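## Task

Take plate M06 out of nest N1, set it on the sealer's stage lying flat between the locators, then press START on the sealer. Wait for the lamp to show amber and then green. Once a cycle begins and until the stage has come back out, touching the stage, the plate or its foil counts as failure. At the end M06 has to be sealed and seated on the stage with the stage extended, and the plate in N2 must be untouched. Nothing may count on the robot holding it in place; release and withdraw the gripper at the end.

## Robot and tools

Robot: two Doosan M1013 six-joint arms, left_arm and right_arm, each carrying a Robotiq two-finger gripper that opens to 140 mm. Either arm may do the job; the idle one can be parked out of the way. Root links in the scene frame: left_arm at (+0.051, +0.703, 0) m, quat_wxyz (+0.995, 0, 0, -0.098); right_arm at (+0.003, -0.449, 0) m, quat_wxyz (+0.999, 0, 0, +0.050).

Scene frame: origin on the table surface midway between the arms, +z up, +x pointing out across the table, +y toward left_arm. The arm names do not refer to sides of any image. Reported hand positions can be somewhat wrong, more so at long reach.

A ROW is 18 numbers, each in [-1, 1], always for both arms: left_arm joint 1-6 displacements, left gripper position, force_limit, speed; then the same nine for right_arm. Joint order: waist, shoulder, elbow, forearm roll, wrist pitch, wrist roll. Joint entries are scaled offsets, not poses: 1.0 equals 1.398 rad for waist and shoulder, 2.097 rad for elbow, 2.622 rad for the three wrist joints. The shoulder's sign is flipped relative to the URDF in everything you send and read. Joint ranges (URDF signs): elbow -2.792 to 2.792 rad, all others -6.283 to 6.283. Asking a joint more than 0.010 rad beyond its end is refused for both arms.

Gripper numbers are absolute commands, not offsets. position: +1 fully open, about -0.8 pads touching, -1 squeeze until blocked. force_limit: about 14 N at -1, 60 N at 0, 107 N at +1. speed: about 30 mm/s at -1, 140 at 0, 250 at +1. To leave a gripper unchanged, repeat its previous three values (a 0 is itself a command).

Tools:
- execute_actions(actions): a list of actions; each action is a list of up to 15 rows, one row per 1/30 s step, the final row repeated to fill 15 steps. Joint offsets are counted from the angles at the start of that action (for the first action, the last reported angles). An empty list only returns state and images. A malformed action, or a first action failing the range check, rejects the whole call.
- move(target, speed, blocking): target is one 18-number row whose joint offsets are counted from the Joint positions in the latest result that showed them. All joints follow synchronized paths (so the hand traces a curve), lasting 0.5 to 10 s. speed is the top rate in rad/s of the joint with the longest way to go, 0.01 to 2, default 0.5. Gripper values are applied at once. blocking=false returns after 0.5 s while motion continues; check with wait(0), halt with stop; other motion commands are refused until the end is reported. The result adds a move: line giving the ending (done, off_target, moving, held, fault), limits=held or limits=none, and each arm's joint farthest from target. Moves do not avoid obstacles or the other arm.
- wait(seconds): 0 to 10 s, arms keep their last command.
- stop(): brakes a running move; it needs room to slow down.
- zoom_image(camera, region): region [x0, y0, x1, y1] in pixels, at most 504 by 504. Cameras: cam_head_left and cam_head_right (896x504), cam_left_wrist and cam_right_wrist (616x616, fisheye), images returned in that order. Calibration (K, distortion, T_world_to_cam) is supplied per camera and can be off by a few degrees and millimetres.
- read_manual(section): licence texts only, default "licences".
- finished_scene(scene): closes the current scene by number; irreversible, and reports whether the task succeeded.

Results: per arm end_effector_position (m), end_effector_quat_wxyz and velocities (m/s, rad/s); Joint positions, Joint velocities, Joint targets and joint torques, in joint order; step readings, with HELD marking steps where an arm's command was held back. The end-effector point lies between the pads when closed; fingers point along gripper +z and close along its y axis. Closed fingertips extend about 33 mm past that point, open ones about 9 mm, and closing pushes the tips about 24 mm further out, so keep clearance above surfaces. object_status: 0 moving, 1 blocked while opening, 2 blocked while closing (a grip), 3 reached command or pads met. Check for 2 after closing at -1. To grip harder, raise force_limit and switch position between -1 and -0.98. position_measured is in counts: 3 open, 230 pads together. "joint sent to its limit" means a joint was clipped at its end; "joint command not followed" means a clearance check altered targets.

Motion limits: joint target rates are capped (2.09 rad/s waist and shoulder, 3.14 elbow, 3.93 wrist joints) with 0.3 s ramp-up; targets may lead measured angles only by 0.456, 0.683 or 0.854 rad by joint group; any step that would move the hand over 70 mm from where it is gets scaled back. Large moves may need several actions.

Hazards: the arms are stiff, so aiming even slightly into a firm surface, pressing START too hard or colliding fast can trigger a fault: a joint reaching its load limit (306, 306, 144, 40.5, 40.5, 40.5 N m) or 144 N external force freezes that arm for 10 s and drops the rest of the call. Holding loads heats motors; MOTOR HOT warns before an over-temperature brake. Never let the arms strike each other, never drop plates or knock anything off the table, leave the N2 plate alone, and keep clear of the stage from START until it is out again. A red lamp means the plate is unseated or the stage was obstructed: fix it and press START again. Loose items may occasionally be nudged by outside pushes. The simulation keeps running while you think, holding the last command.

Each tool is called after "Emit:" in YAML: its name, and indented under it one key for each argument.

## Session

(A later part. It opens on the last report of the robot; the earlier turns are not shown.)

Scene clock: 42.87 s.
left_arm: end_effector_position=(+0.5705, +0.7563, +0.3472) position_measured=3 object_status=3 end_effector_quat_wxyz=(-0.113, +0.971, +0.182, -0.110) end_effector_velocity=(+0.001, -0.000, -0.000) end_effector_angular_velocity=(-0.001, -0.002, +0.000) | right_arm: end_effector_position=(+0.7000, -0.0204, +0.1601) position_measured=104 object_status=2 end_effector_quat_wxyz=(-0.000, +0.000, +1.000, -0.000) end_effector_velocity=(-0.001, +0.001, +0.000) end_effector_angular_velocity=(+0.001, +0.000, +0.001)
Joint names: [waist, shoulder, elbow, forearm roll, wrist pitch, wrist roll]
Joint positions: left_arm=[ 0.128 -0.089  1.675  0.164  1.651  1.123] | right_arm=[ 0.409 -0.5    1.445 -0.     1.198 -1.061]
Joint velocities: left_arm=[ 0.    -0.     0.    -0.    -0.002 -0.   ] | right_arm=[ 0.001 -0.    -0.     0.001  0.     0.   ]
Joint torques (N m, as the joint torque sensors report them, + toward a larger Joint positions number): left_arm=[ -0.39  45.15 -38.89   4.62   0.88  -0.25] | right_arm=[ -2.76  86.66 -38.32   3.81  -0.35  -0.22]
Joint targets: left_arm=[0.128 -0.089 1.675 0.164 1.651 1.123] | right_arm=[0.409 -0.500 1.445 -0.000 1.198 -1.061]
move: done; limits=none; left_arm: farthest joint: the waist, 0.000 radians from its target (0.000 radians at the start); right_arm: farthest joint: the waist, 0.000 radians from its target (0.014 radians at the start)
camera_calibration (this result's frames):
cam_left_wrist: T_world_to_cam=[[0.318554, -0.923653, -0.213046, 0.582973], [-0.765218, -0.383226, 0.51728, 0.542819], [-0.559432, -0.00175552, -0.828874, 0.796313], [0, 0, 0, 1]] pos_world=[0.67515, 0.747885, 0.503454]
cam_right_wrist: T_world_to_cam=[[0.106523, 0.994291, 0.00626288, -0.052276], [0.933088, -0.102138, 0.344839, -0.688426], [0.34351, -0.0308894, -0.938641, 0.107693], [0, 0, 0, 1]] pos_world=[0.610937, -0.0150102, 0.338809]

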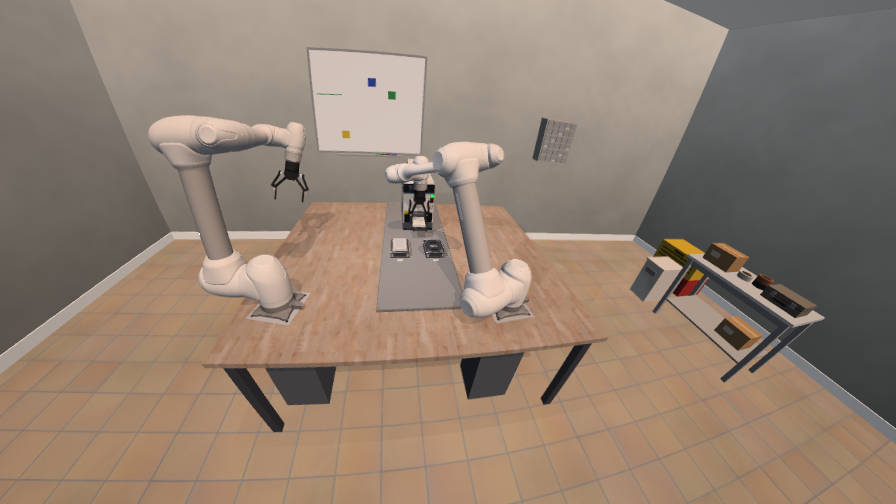

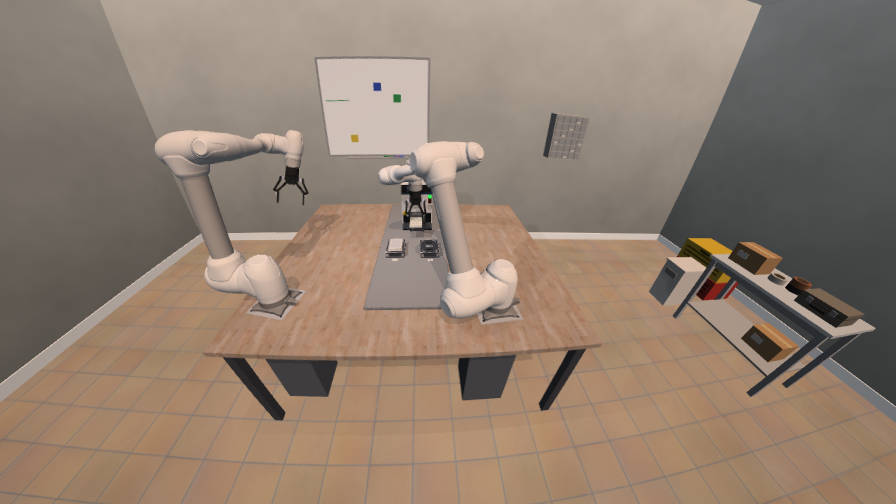

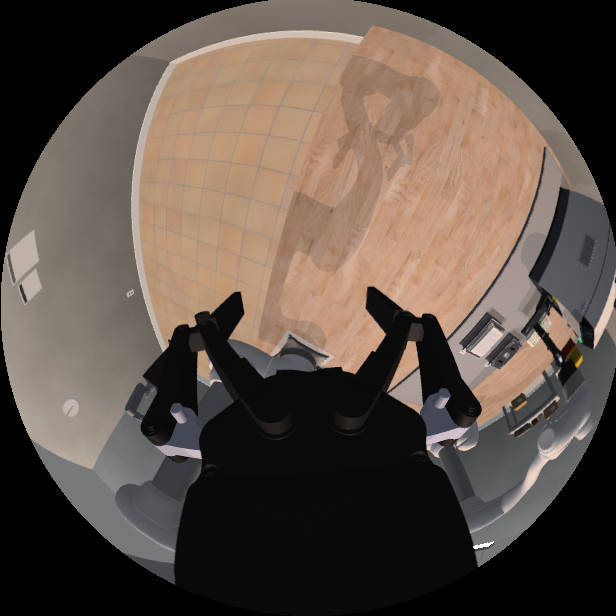

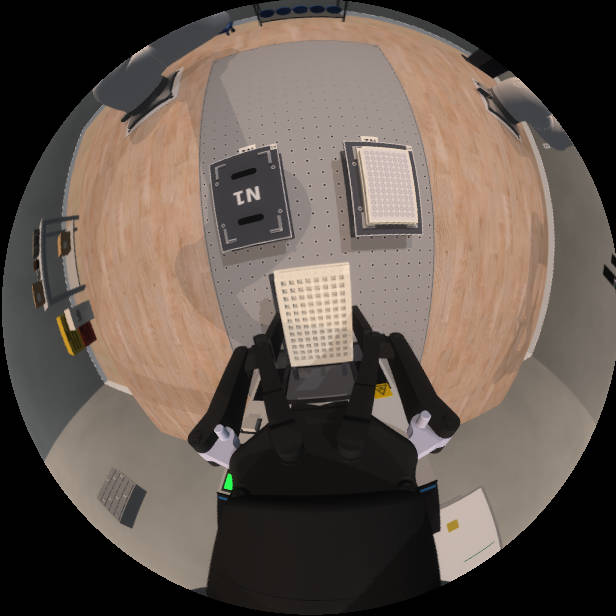

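Emit:
move:
  target: [0,0,0,0,0,0,1,0,0, -0.0117,-0.029,-0.0034,0,-0.0133,-0.0066,-1,-0.4,-1]
  speed: 0.06

Emit:
zoom_image:
  camera: "cam_right_wrist"
  region: [230, 230, 400, 400]

Emit:
zoom_image:
  camera: "cam_head_left"
  region: [395, 190, 445, 240]

Emit:
zoom_image:
  camera: "cam_head_right"
  region: [390, 190, 440, 240]

Scene clock: 45.27 s.
left_arm: end_effector_position=(+0.5705, +0.7563, +0.3472) position_measured=3 object_status=3 end_effector_quat_wxyz=(-0.113, +0.971, +0.182, -0.110) end_effector_velocity=(-0.000, +0.000, +0.000) end_effector_angular_velocity=(+0.000, -0.000, -0.000) | right_arm: end_effector_position=(+0.7206, -0.0244, +0.1310) position_measured=104 object_status=2 end_effector_quat_wxyz=(+0.001, -0.000, +1.000, +0.000) end_effector_velocity=(+0.001, -0.001, -0.001) end_effector_angular_velocity=(-0.001, +0.001, -0.001)
Joint names: [waist, shoulder, elbow, forearm roll, wrist pitch, wrist roll]
Joint positions: left_arm=[ 0.128 -0.089  1.675  0.164  1.651  1.123] | right_arm=[ 0.393 -0.54   1.437  0.     1.163 -1.078]
Joint velocities: left_arm=[-0.     0.001  0.     0.     0.     0.   ] | right_arm=[-0.001 -0.001  0.    -0.001 -0.     0.   ]
Joint torques (N m, as the joint torque sensors report them, + toward a larger Joint positions number): left_arm=[ -0.53  46.53 -37.95   4.63   0.9   -0.28] | right_arm=[-31.3    9.49  13.54  -7.28  -0.98  -0.09]
Joint targets: left_arm=[0.128 -0.089 1.675 0.164 1.651 1.123] | right_arm=[0.393 -0.540 1.438 -0.000 1.163 -1.078]
move: done; limits=none; left_arm: farthest joint: the waist, 0.000 radians from its target (0.000 radians at the start); right_arm: farthest joint: the waist, 0.001 radians from its target (0.017 radians at the start)
camera_calibration (this result's frames):
cam_left_wrist: T_world_to_cam=[[0.318554, -0.923653, -0.213046, 0.582973], [-0.765218, -0.383226, 0.51728, 0.542819], [-0.559432, -0.00175544, -0.828874, 0.796313], [0, 0, 0, 1]] pos_world=[0.67515, 0.747885, 0.503454]
cam_right_wrist: T_world_to_cam=[[0.105448, 0.994394, 0.00777298, -0.0497464], [0.932434, -0.101588, 0.346766, -0.697723], [0.345612, -0.0293181, -0.937919, 0.0716921], [0, 0, 0, 1]] pos_world=[0.631049, -0.0193112, 0.309575]

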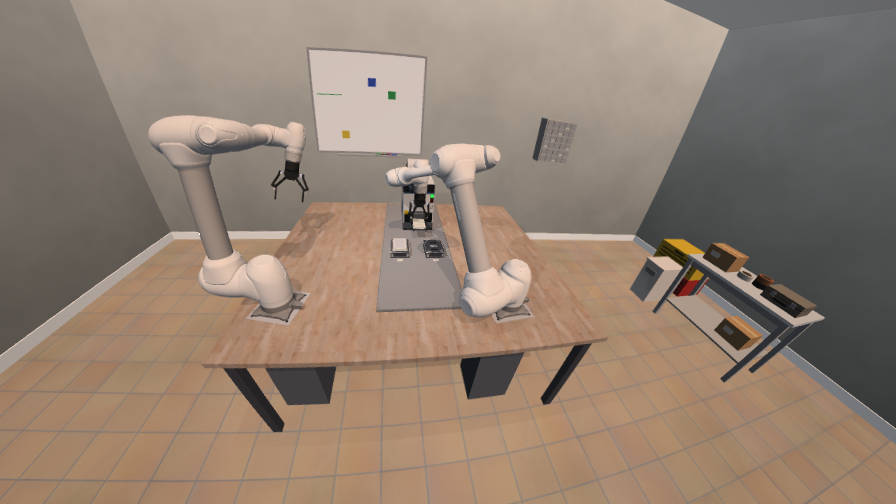

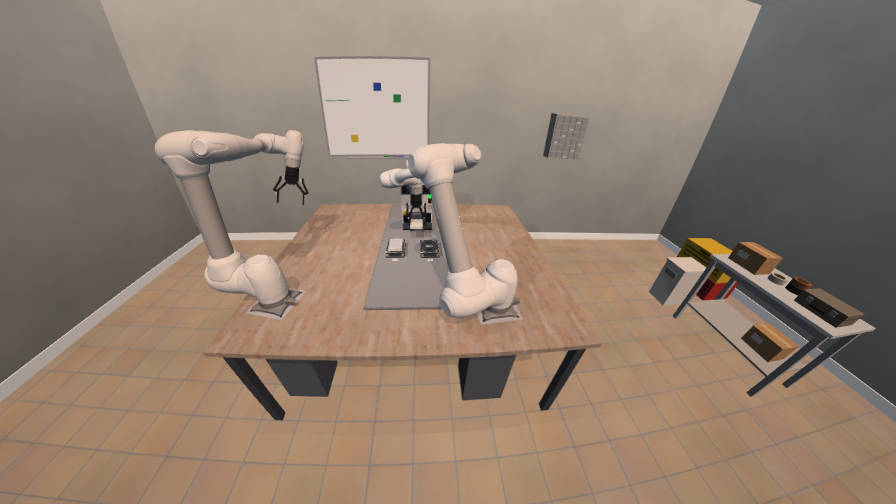

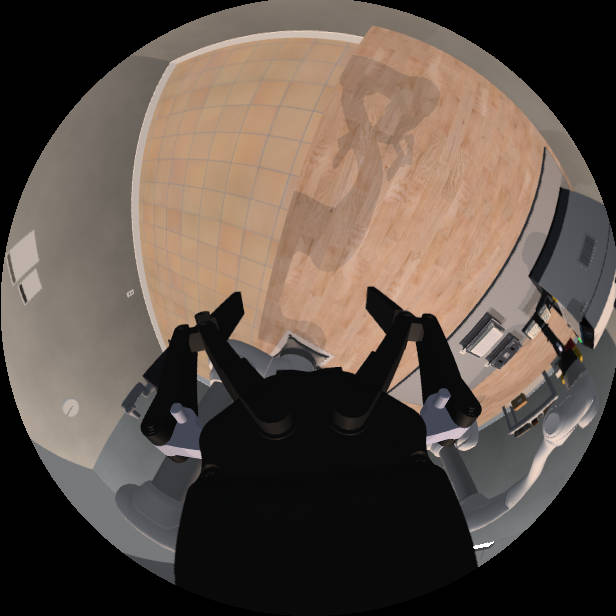

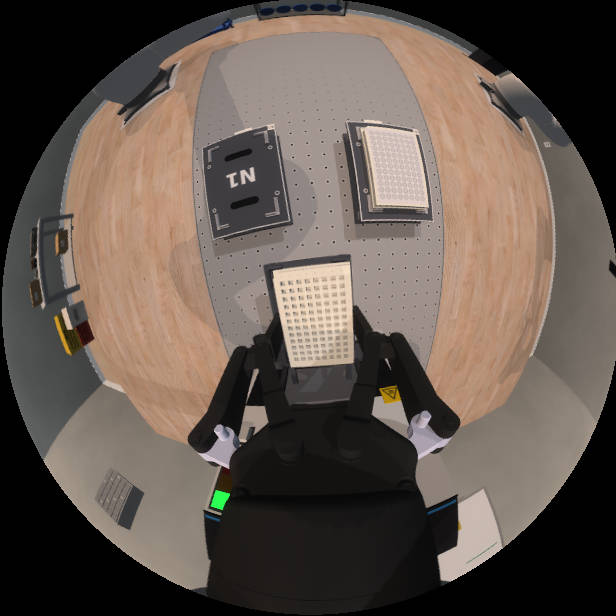

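Region (230, 230, 400, 400) of cam_right_wrist's 616x616 image, scaled by 2.965, with more detail than that image has.

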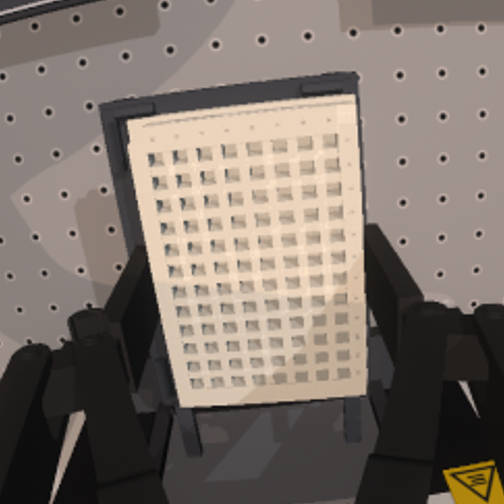

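Region (395, 190, 445, 240) of cam_head_left's 896x504 image, scaled by 10.080, with more detail than that image has.

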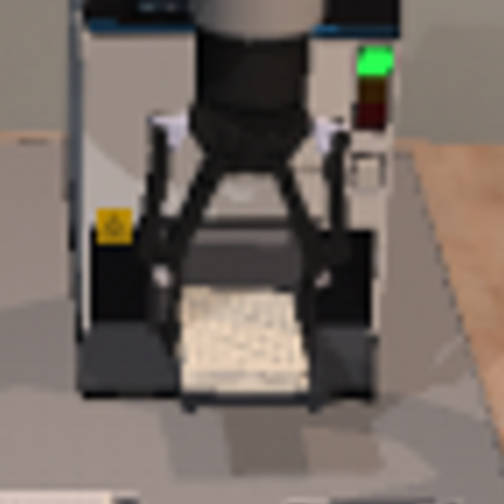

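Region (390, 190, 440, 240) of cam_head_right's 896x504 image, scaled by 10.080, with more detail than that image has.

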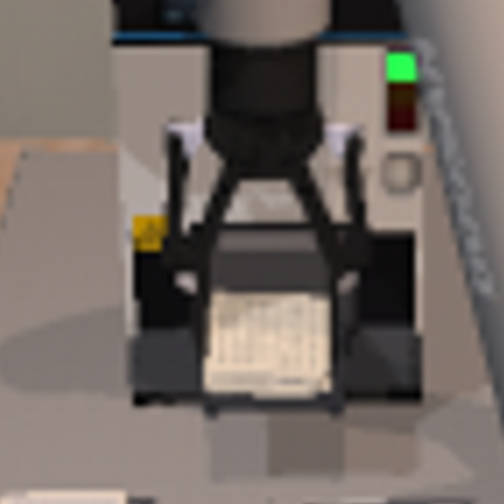

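Emit:
move:
  target: [0,0,0,0,0,0,1,0,0, 0,0.0044,-0.0044,0,0.0059,0,-1,-0.4,-1]
  speed: 0.03

Emit:
zoom_image:
  camera: "cam_right_wrist"
  region: [230, 230, 400, 400]

Scene clock: 47.57 s.
left_arm: end_effector_position=(+0.5705, +0.7563, +0.3472) position_measured=3 object_status=3 end_effector_quat_wxyz=(-0.113, +0.971, +0.182, -0.110) end_effector_velocity=(-0.000, -0.000, +0.000) end_effector_angular_velocity=(-0.001, -0.001, -0.000) | right_arm: end_effector_position=(+0.7207, -0.0245, +0.1407) position_measured=104 object_status=2 end_effector_quat_wxyz=(+0.001, -0.000, +1.000, +0.000) end_effector_velocity=(-0.001, +0.001, +0.001) end_effector_angular_velocity=(+0.001, -0.000, +0.001)
Joint names: [waist, shoulder, elbow, forearm roll, wrist pitch, wrist roll]
Joint positions: left_arm=[ 0.128 -0.089  1.675  0.164  1.651  1.123] | right_arm=[ 0.393 -0.534  1.428  0.     1.178 -1.078]
Joint velocities: left_arm=[-0.     0.     0.    -0.001 -0.     0.   ] | right_arm=[ 0.001  0.001 -0.     0.     0.     0.   ]
Joint torques (N m, as the joint torque sensors report them, + toward a larger Joint positions number): left_arm=[ -0.47  47.13 -38.15   4.58   0.85  -0.11] | right_arm=[ -3.6   91.01 -38.06   3.9   -0.39  -0.34]
Joint targets: left_arm=[0.128 -0.089 1.675 0.164 1.651 1.123] | right_arm=[0.393 -0.534 1.428 0.000 1.178 -1.078]
move: done; limits=none; left_arm: farthest joint: the waist, 0.000 radians from its target (0.000 radians at the start); right_arm: farthest joint: the waist, 0.000 radians from its target (0.000 radians at the start)
camera_calibration (this result's frames):
cam_left_wrist: T_world_to_cam=[[0.318554, -0.923653, -0.213046, 0.582973], [-0.765218, -0.383226, 0.51728, 0.542819], [-0.559432, -0.00175528, -0.828874, 0.796313], [0, 0, 0, 1]] pos_world=[0.67515, 0.747885, 0.503454]
cam_right_wrist: T_world_to_cam=[[0.105627, 0.994377, 0.00762492, -0.0498221], [0.932494, -0.101711, 0.346568, -0.701215], [0.345395, -0.0294966, -0.937994, 0.080923], [0, 0, 0, 1]] pos_world=[0.631192, -0.0193923, 0.319304]

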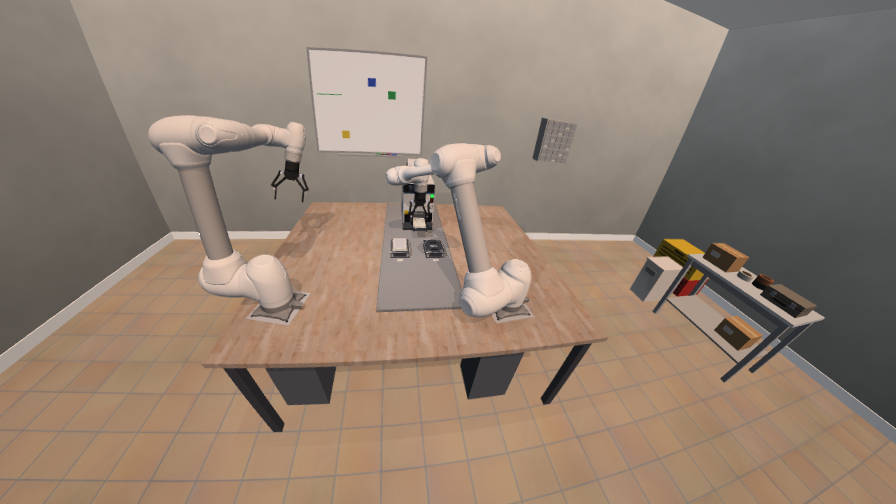

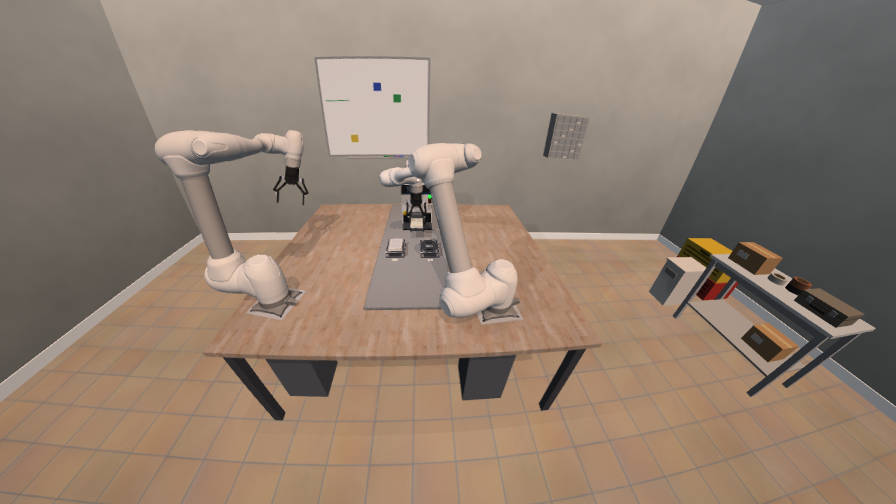

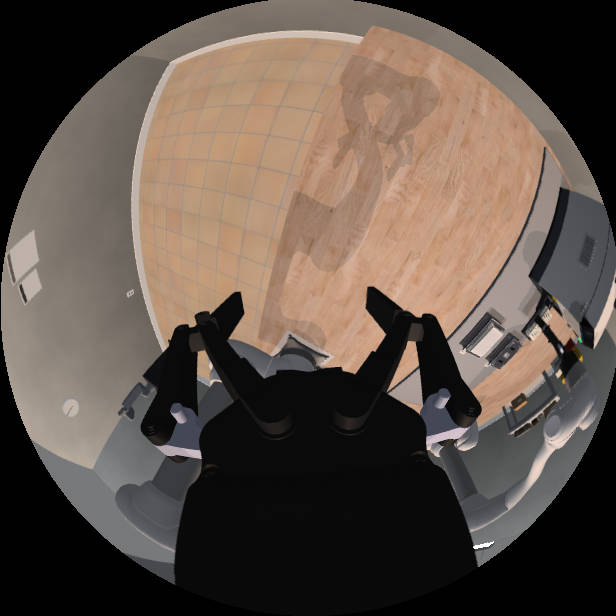

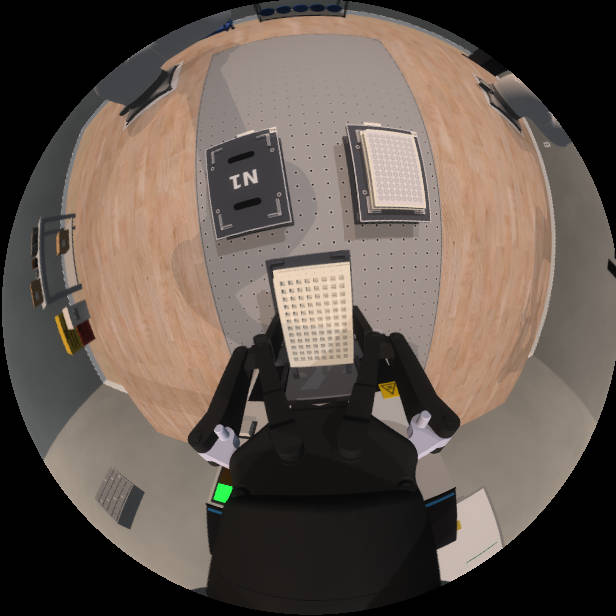

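Region (230, 230, 400, 400) of cam_right_wrist's 616x616 image, scaled by 2.965, with more detail than that image has.

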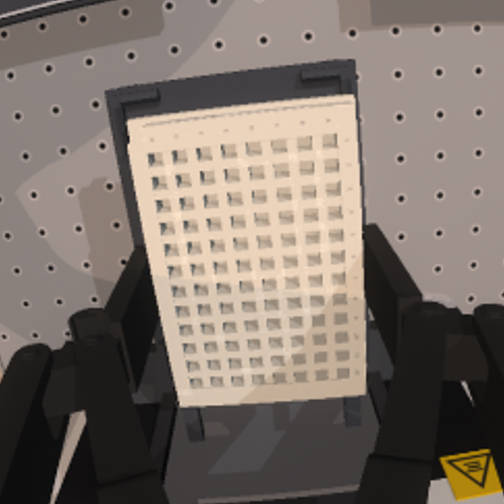

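Emit:
move:
  target: [0,0,0,0,0,0,1,0,0, -0.0014,0.0035,0.0038,0,-0.0011,-0.0007,-1,-0.4,-1]
  speed: 0.02

Emit:
move:
  target: [0,0,0,0,0,0,1,0,0, 0,-0.0018,0.0018,0,-0.0024,0,-1,-0.4,-1]
  speed: 0.01

Emit:
zoom_image:
  camera: "cam_right_wrist"
  region: [230, 230, 400, 400]

Scene clock: 51.07 s.
left_arm: end_effector_position=(+0.5705, +0.7563, +0.3472) position_measured=3 object_status=3 end_effector_quat_wxyz=(-0.113, +0.971, +0.182, -0.110) end_effector_velocity=(-0.000, +0.000, -0.000) end_effector_angular_velocity=(+0.000, +0.001, -0.000) | right_arm: end_effector_position=(+0.7185, -0.0274, +0.1407) position_measured=104 object_status=2 end_effector_quat_wxyz=(+0.001, -0.000, +1.000, +0.000) end_effector_velocity=(+0.000, -0.001, -0.000) end_effector_angular_velocity=(-0.000, +0.000, -0.001)
Joint names: [waist, shoulder, elbow, forearm roll, wrist pitch, wrist roll]
Joint positions: left_arm=[ 0.128 -0.089  1.675  0.164  1.651  1.123] | right_arm=[ 0.391 -0.529  1.436  0.     1.175 -1.08 ]
Joint velocities: left_arm=[-0.    -0.     0.     0.     0.001  0.   ] | right_arm=[-0.001 -0.     0.    -0.     0.     0.   ]
Joint torques (N m, as the joint torque sensors report them, + toward a larger Joint positions number): left_arm=[ -0.37  46.09 -37.94   4.57   0.72  -0.23] | right_arm=[ -3.64  88.93 -38.15   3.83  -0.34  -0.32]
Joint targets: left_arm=[0.128 -0.089 1.675 0.164 1.651 1.123] | right_arm=[0.391 -0.529 1.436 0.000 1.175 -1.080]
move: done; limits=none; left_arm: farthest joint: the waist, 0.000 radians from its target (0.000 radians at the start); right_arm: farthest joint: the waist, 0.000 radians from its target (0.002 radians at the start)
camera_calibration (this result's frames):
cam_left_wrist: T_world_to_cam=[[0.318555, -0.923653, -0.213046, 0.582973], [-0.765218, -0.383226, 0.51728, 0.542819], [-0.559432, -0.00175548, -0.828874, 0.796313], [0, 0, 0, 1]] pos_world=[0.67515, 0.747885, 0.503454]
cam_right_wrist: T_world_to_cam=[[0.105744, 0.994365, 0.00752073, -0.0467166], [0.932542, -0.101789, 0.346417, -0.699542], [0.34523, -0.029618, -0.938051, 0.0816425], [0, 0, 0, 1]] pos_world=[0.629106, -0.0223344, 0.319269]

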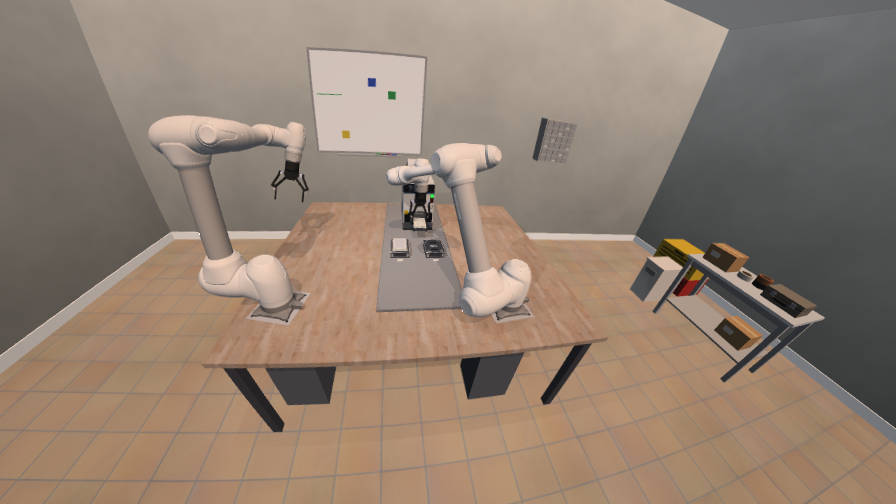

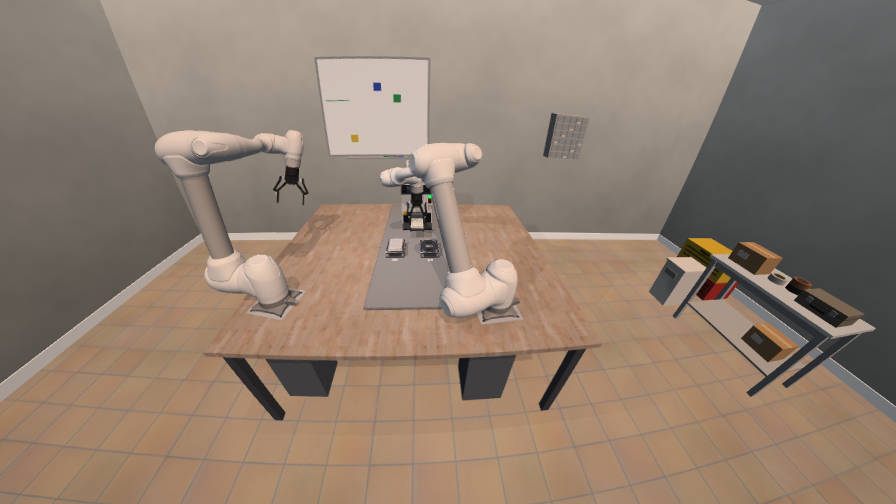

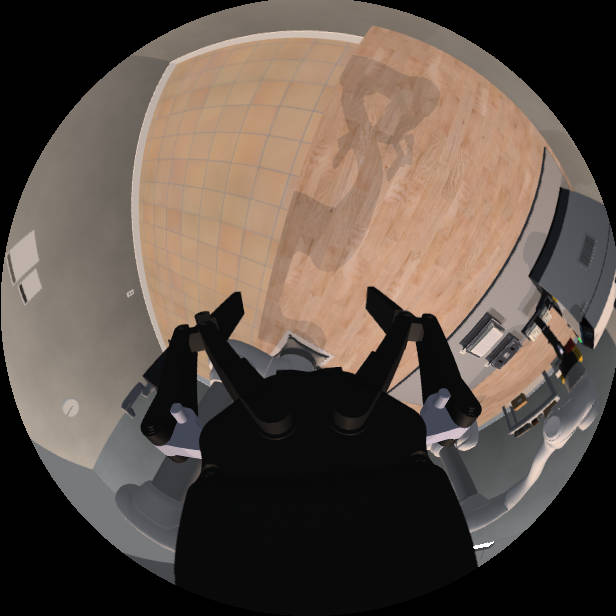

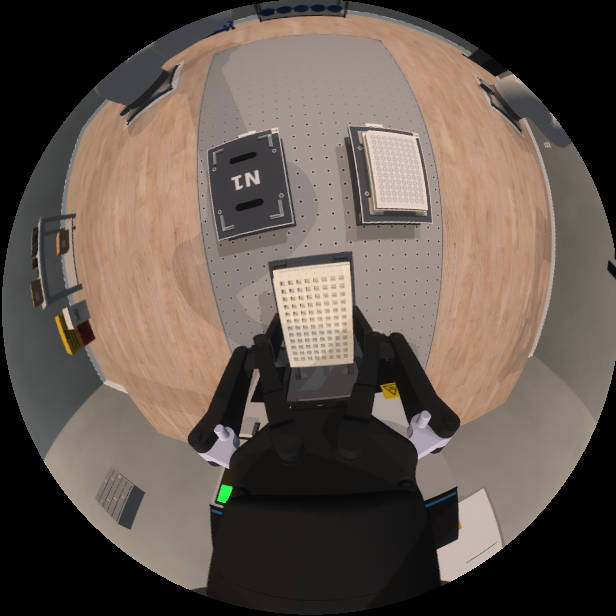

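Scene clock: 51.90 s.
left_arm: end_effector_position=(+0.5705, +0.7563, +0.3472) position_measured=3 object_status=3 end_effector_quat_wxyz=(-0.113, +0.971, +0.182, -0.110) end_effector_velocity=(-0.001, -0.000, -0.000) end_effector_angular_velocity=(-0.000, +0.002, +0.001) | right_arm: end_effector_position=(+0.7185, -0.0275, +0.1367) position_measured=104 object_status=2 end_effector_quat_wxyz=(+0.001, -0.000, +1.000, +0.000) end_effector_velocity=(-0.001, +0.001, -0.000) end_effector_angular_velocity=(-0.000, -0.000, +0.001)
Joint names: [waist, shoulder, elbow, forearm roll, wrist pitch, wrist roll]
Joint positions: left_arm=[ 0.128 -0.089  1.675  0.164  1.651  1.123] | right_arm=[ 0.391 -0.531  1.44   0.     1.169 -1.08 ]
Joint velocities: left_arm=[-0.    -0.     0.    -0.001  0.002 -0.   ] | right_arm=[ 0.001  0.     0.    -0.    -0.     0.   ]
Joint torques (N m, as the joint torque sensors report them, + toward a larger Joint positions number): left_arm=[ -0.07  46.1  -38.59   4.64   0.9   -0.25] | right_arm=[ -3.7   85.37 -36.27   3.64  -0.98  -0.39]
Joint targets: left_arm=[0.128 -0.089 1.675 0.164 1.651 1.123] | right_arm=[0.391 -0.531 1.440 0.000 1.169 -1.080]
move: done; limits=none; left_arm: farthest joint: the waist, 0.000 radians from its target (0.000 radians at the start); right_arm: farthest joint: the waist, 0.000 radians from its target (0.000 radians at the start)
camera_calibration (this result's frames):
cam_left_wrist: T_world_to_cam=[[0.318554, -0.923653, -0.213046, 0.582973], [-0.765218, -0.383226, 0.51728, 0.542819], [-0.559432, -0.00175545, -0.828875, 0.796313], [0, 0, 0, 1]] pos_world=[0.67515, 0.747885, 0.503454]
cam_right_wrist: T_world_to_cam=[[0.105745, 0.994365, 0.00754497, -0.0466839], [0.932529, -0.101798, 0.34645, -0.698146], [0.345266, -0.0295994, -0.938038, 0.0778721], [0, 0, 0, 1]] pos_world=[0.629091, -0.0223439, 0.315272]

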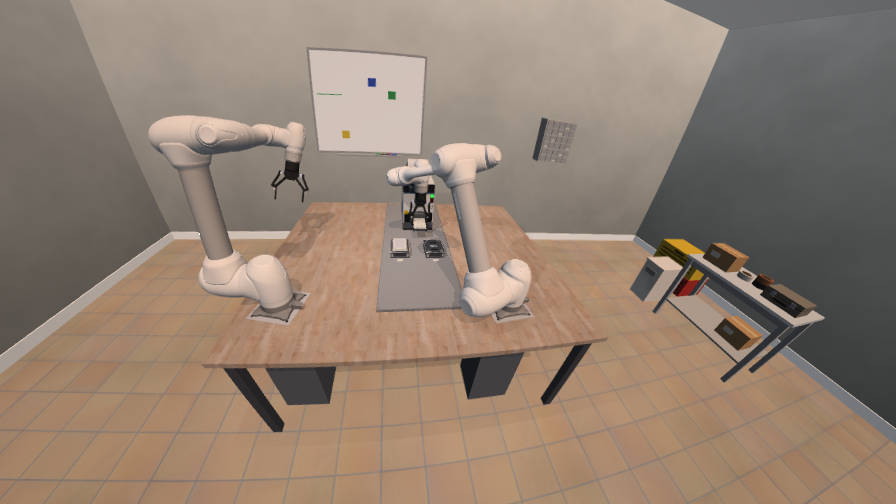

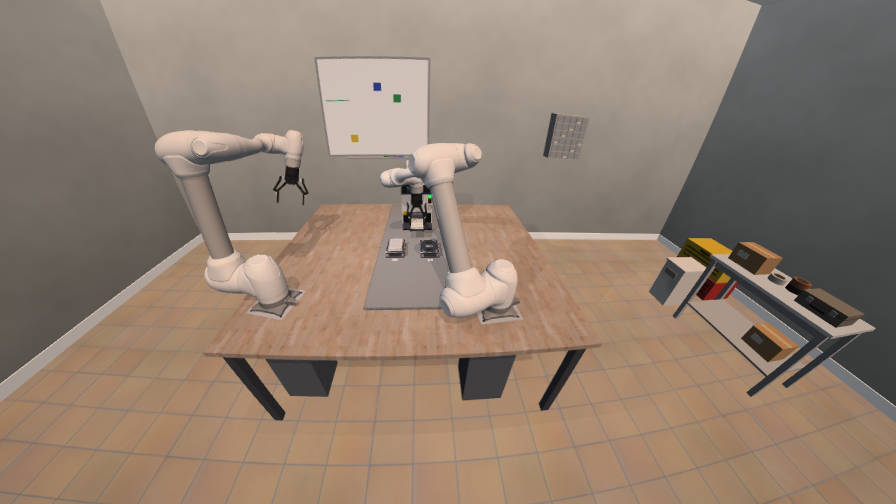

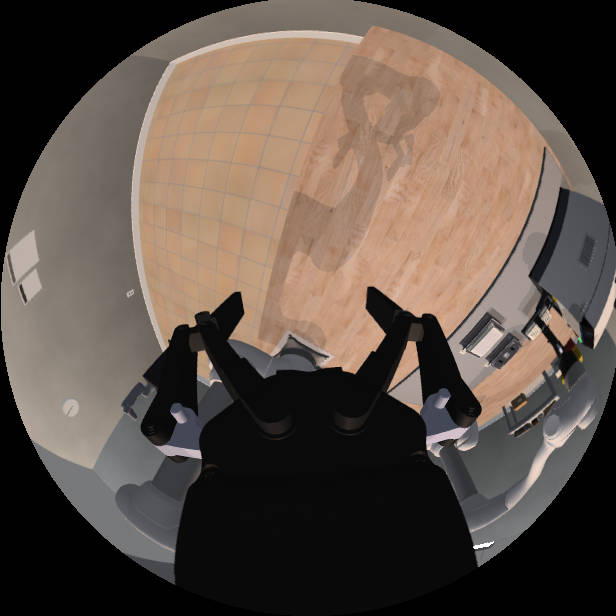

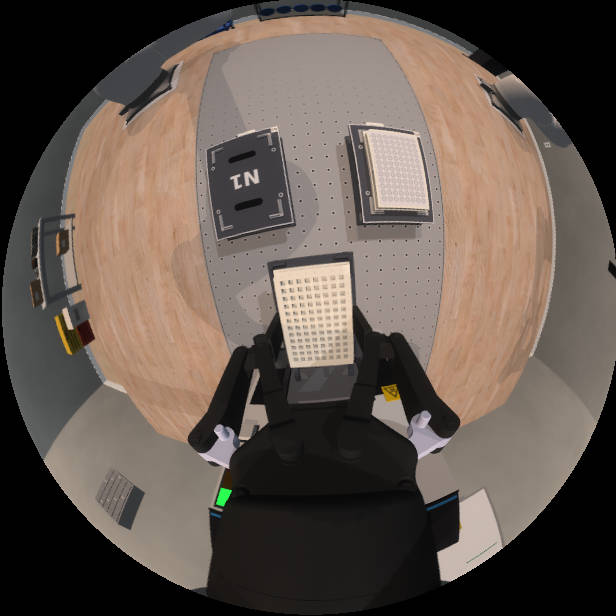

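Region (230, 230, 400, 400) of cam_right_wrist's 616x616 image, scaled by 2.965, with more detail than that image has.

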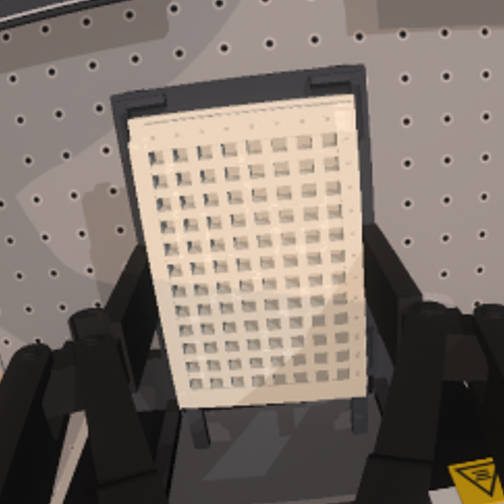

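Emit:
move:
  target: [0,0,0,0,0,0,1,0,0, -0.0002,0.0027,0.0029,0,-0.0009,-0.0001,-1,-0.4,-1]
  speed: 0.01

Emit:
move:
  target: [0,0,0,0,0,0,1,0,0, 0,-0.0009,0.0009,0,-0.0012,0,-1,-0.4,-1]
  speed: 0.01

Emit:
zoom_image:
  camera: "cam_right_wrist"
  region: [230, 230, 400, 400]

Scene clock: 54.27 s.
left_arm: end_effector_position=(+0.5705, +0.7563, +0.3472) position_measured=3 object_status=3 end_effector_quat_wxyz=(-0.113, +0.971, +0.182, -0.110) end_effector_velocity=(+0.000, -0.000, +0.000) end_effector_angular_velocity=(-0.000, -0.001, +0.000) | right_arm: end_effector_position=(+0.7165, -0.0288, +0.1367) position_measured=104 object_status=2 end_effector_quat_wxyz=(+0.001, -0.000, +1.000, +0.000) end_effector_velocity=(+0.000, +0.000, +0.000) end_effector_angular_velocity=(+0.001, -0.000, -0.001)
Joint names: [waist, shoulder, elbow, forearm roll, wrist pitch, wrist roll]
Joint positions: left_arm=[ 0.128 -0.089  1.675  0.164  1.651  1.123] | right_arm=[ 0.391 -0.528  1.446  0.     1.166 -1.08 ]
Joint velocities: left_arm=[-0.     0.    -0.    -0.    -0.001 -0.   ] | right_arm=[ 0.    -0.    -0.     0.    -0.     0.001]
Joint torques (N m, as the joint torque sensors report them, + toward a larger Joint positions number): left_arm=[ -0.96  45.23 -37.92   4.44   0.78  -0.29] | right_arm=[-10.97  85.93 -30.45   0.54   3.74  -0.5 ]
Joint targets: left_arm=[0.128 -0.089 1.675 0.164 1.651 1.123] | right_arm=[0.391 -0.528 1.446 0.000 1.167 -1.080]
move: done; limits=none; left_arm: farthest joint: the waist, 0.000 radians from its target (0.000 radians at the start); right_arm: farthest joint: the waist, 0.000 radians from its target (0.000 radians at the start)
camera_calibration (this result's frames):
cam_left_wrist: T_world_to_cam=[[0.318554, -0.923653, -0.213046, 0.582973], [-0.765218, -0.383226, 0.51728, 0.542819], [-0.559432, -0.00175551, -0.828874, 0.796313], [0, 0, 0, 1]] pos_world=[0.67515, 0.747885, 0.503454]
cam_right_wrist: T_world_to_cam=[[0.105757, 0.994362, 0.00768111, -0.0451765], [0.932482, -0.101853, 0.34656, -0.696338], [0.345389, -0.0294889, -0.937996, 0.0784554], [0, 0, 0, 1]] pos_world=[0.627003, -0.0236889, 0.315261]

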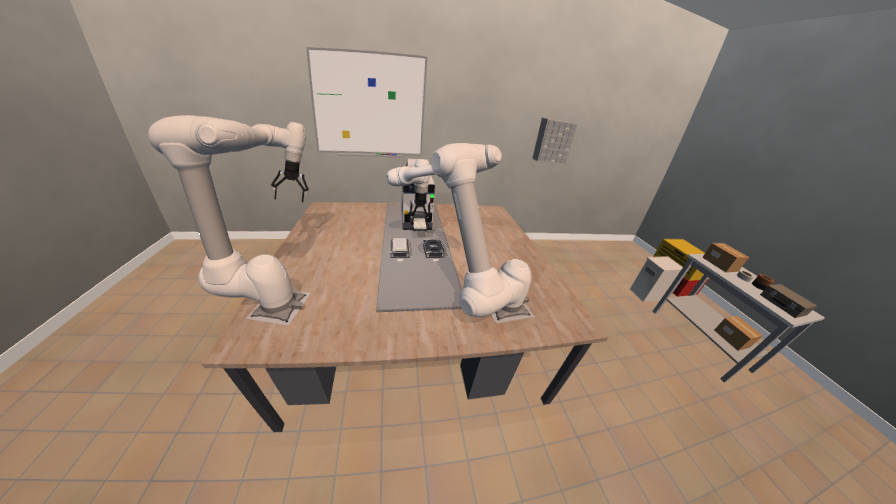

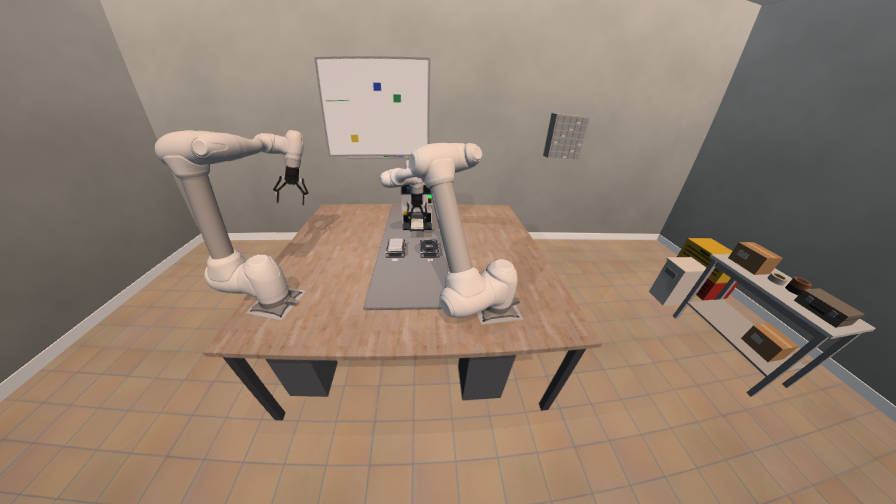

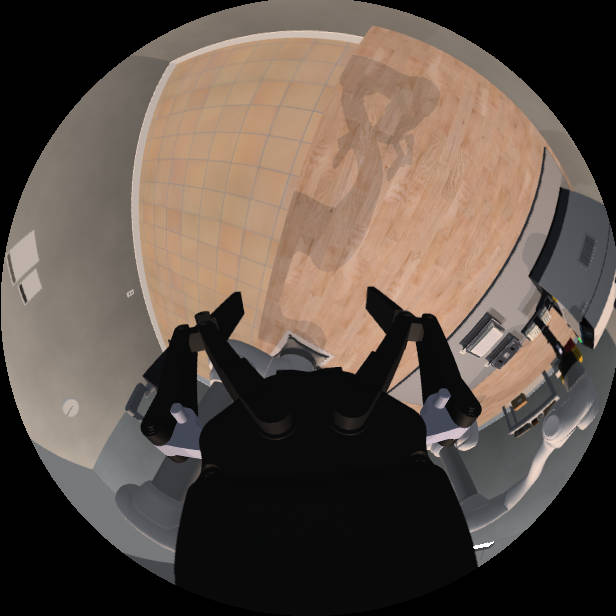

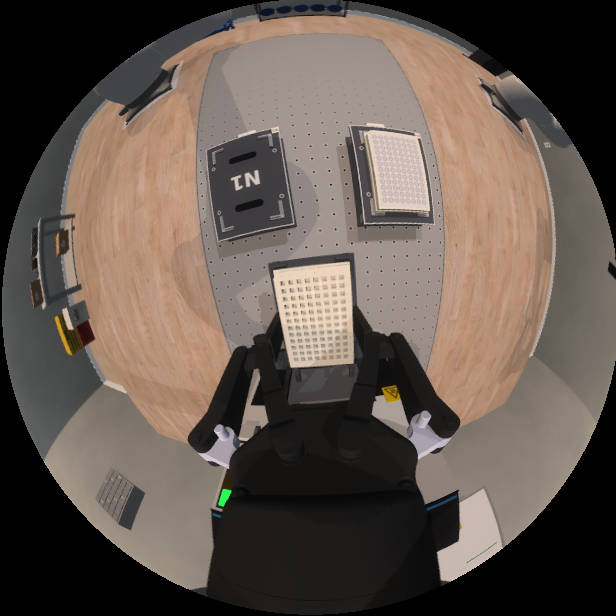

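Scene clock: 54.97 s.
left_arm: end_effector_position=(+0.5705, +0.7563, +0.3472) position_measured=3 object_status=3 end_effector_quat_wxyz=(-0.113, +0.971, +0.182, -0.110) end_effector_velocity=(-0.000, +0.000, +0.000) end_effector_angular_velocity=(+0.000, +0.001, +0.000) | right_arm: end_effector_position=(+0.7164, -0.0288, +0.1346) position_measured=104 object_status=2 end_effector_quat_wxyz=(+0.001, -0.000, +1.000, +0.000) end_effector_velocity=(+0.000, -0.000, -0.001) end_effector_angular_velocity=(-0.000, +0.002, +0.000)
Joint names: [waist, shoulder, elbow, forearm roll, wrist pitch, wrist roll]
Joint positions: left_arm=[ 0.128 -0.089  1.675  0.164  1.651  1.123] | right_arm=[ 0.391 -0.529  1.448  0.     1.163 -1.08 ]
Joint velocities: left_arm=[-0.     0.     0.     0.     0.001 -0.   ] | right_arm=[-0.    -0.002  0.     0.    -0.    -0.001]
Joint torques (N m, as the joint torque sensors report them, + toward a larger Joint positions number): left_arm=[  0.17  45.91 -38.63   4.57   0.96  -0.09] | right_arm=[-21.23  82.29 -26.6   -2.63   3.07  -0.06]
Joint targets: left_arm=[0.128 -0.089 1.675 0.164 1.651 1.123] | right_arm=[0.391 -0.529 1.448 0.000 1.163 -1.080]
move: done; limits=none; left_arm: farthest joint: the waist, 0.000 radians from its target (0.000 radians at the start); right_arm: farthest joint: the waist, 0.000 radians from its target (0.000 radians at the start)
camera_calibration (this result's frames):
cam_left_wrist: T_world_to_cam=[[0.318554, -0.923653, -0.213046, 0.582973], [-0.765218, -0.383226, 0.51728, 0.542819], [-0.559432, -0.00175544, -0.828874, 0.796313], [0, 0, 0, 1]] pos_world=[0.67515, 0.747885, 0.503454]
cam_right_wrist: T_world_to_cam=[[0.105775, 0.99436, 0.00773421, -0.0451765], [0.932514, -0.101891, 0.346462, -0.69558], [0.345296, -0.0294348, -0.938032, 0.076625], [0, 0, 0, 1]] pos_world=[0.626958, -0.0236962, 0.313218]

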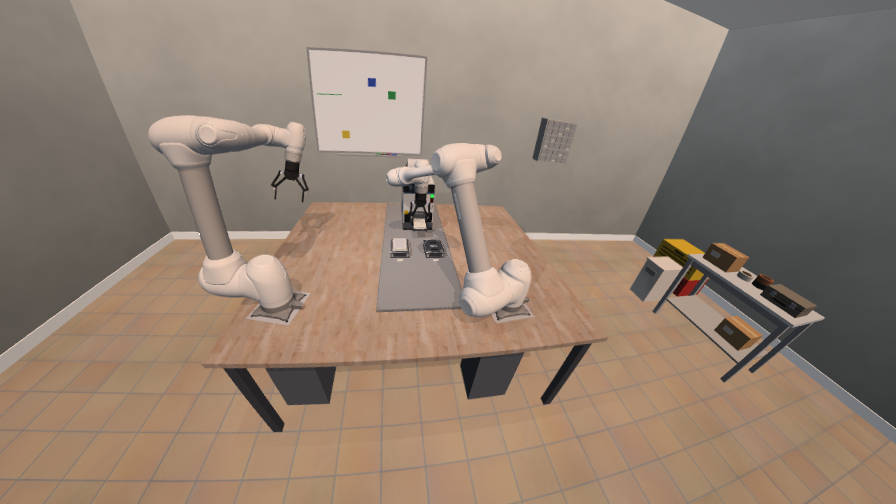

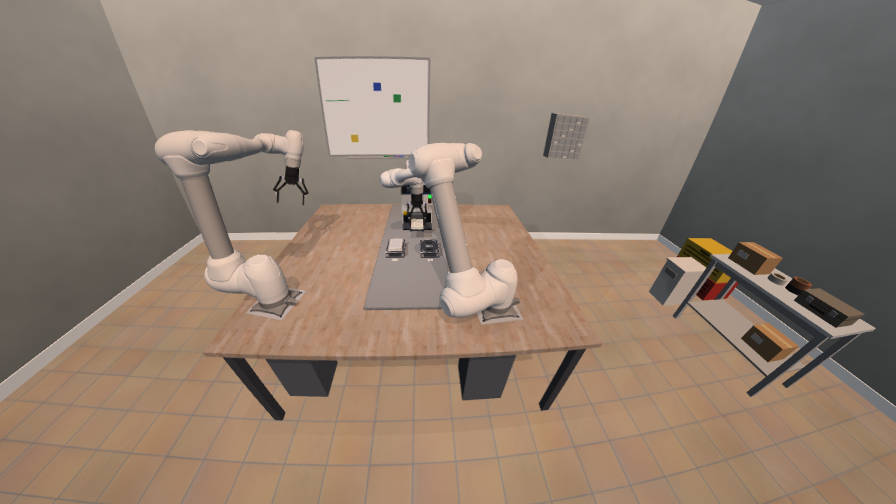

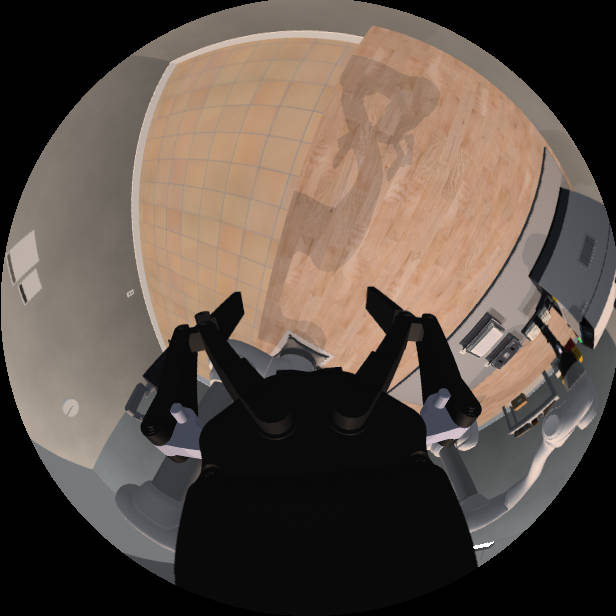

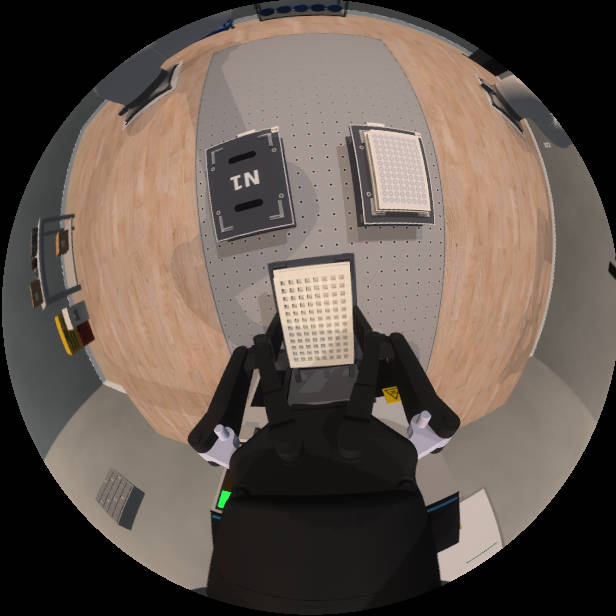

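Region (230, 230, 400, 400) of cam_right_wrist's 616x616 image, scaled by 2.965, with more detail than that image has.

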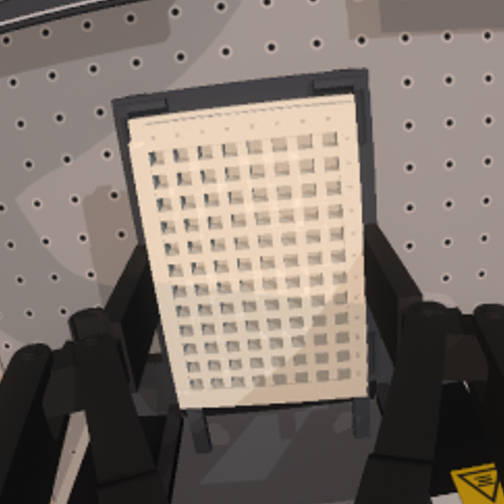

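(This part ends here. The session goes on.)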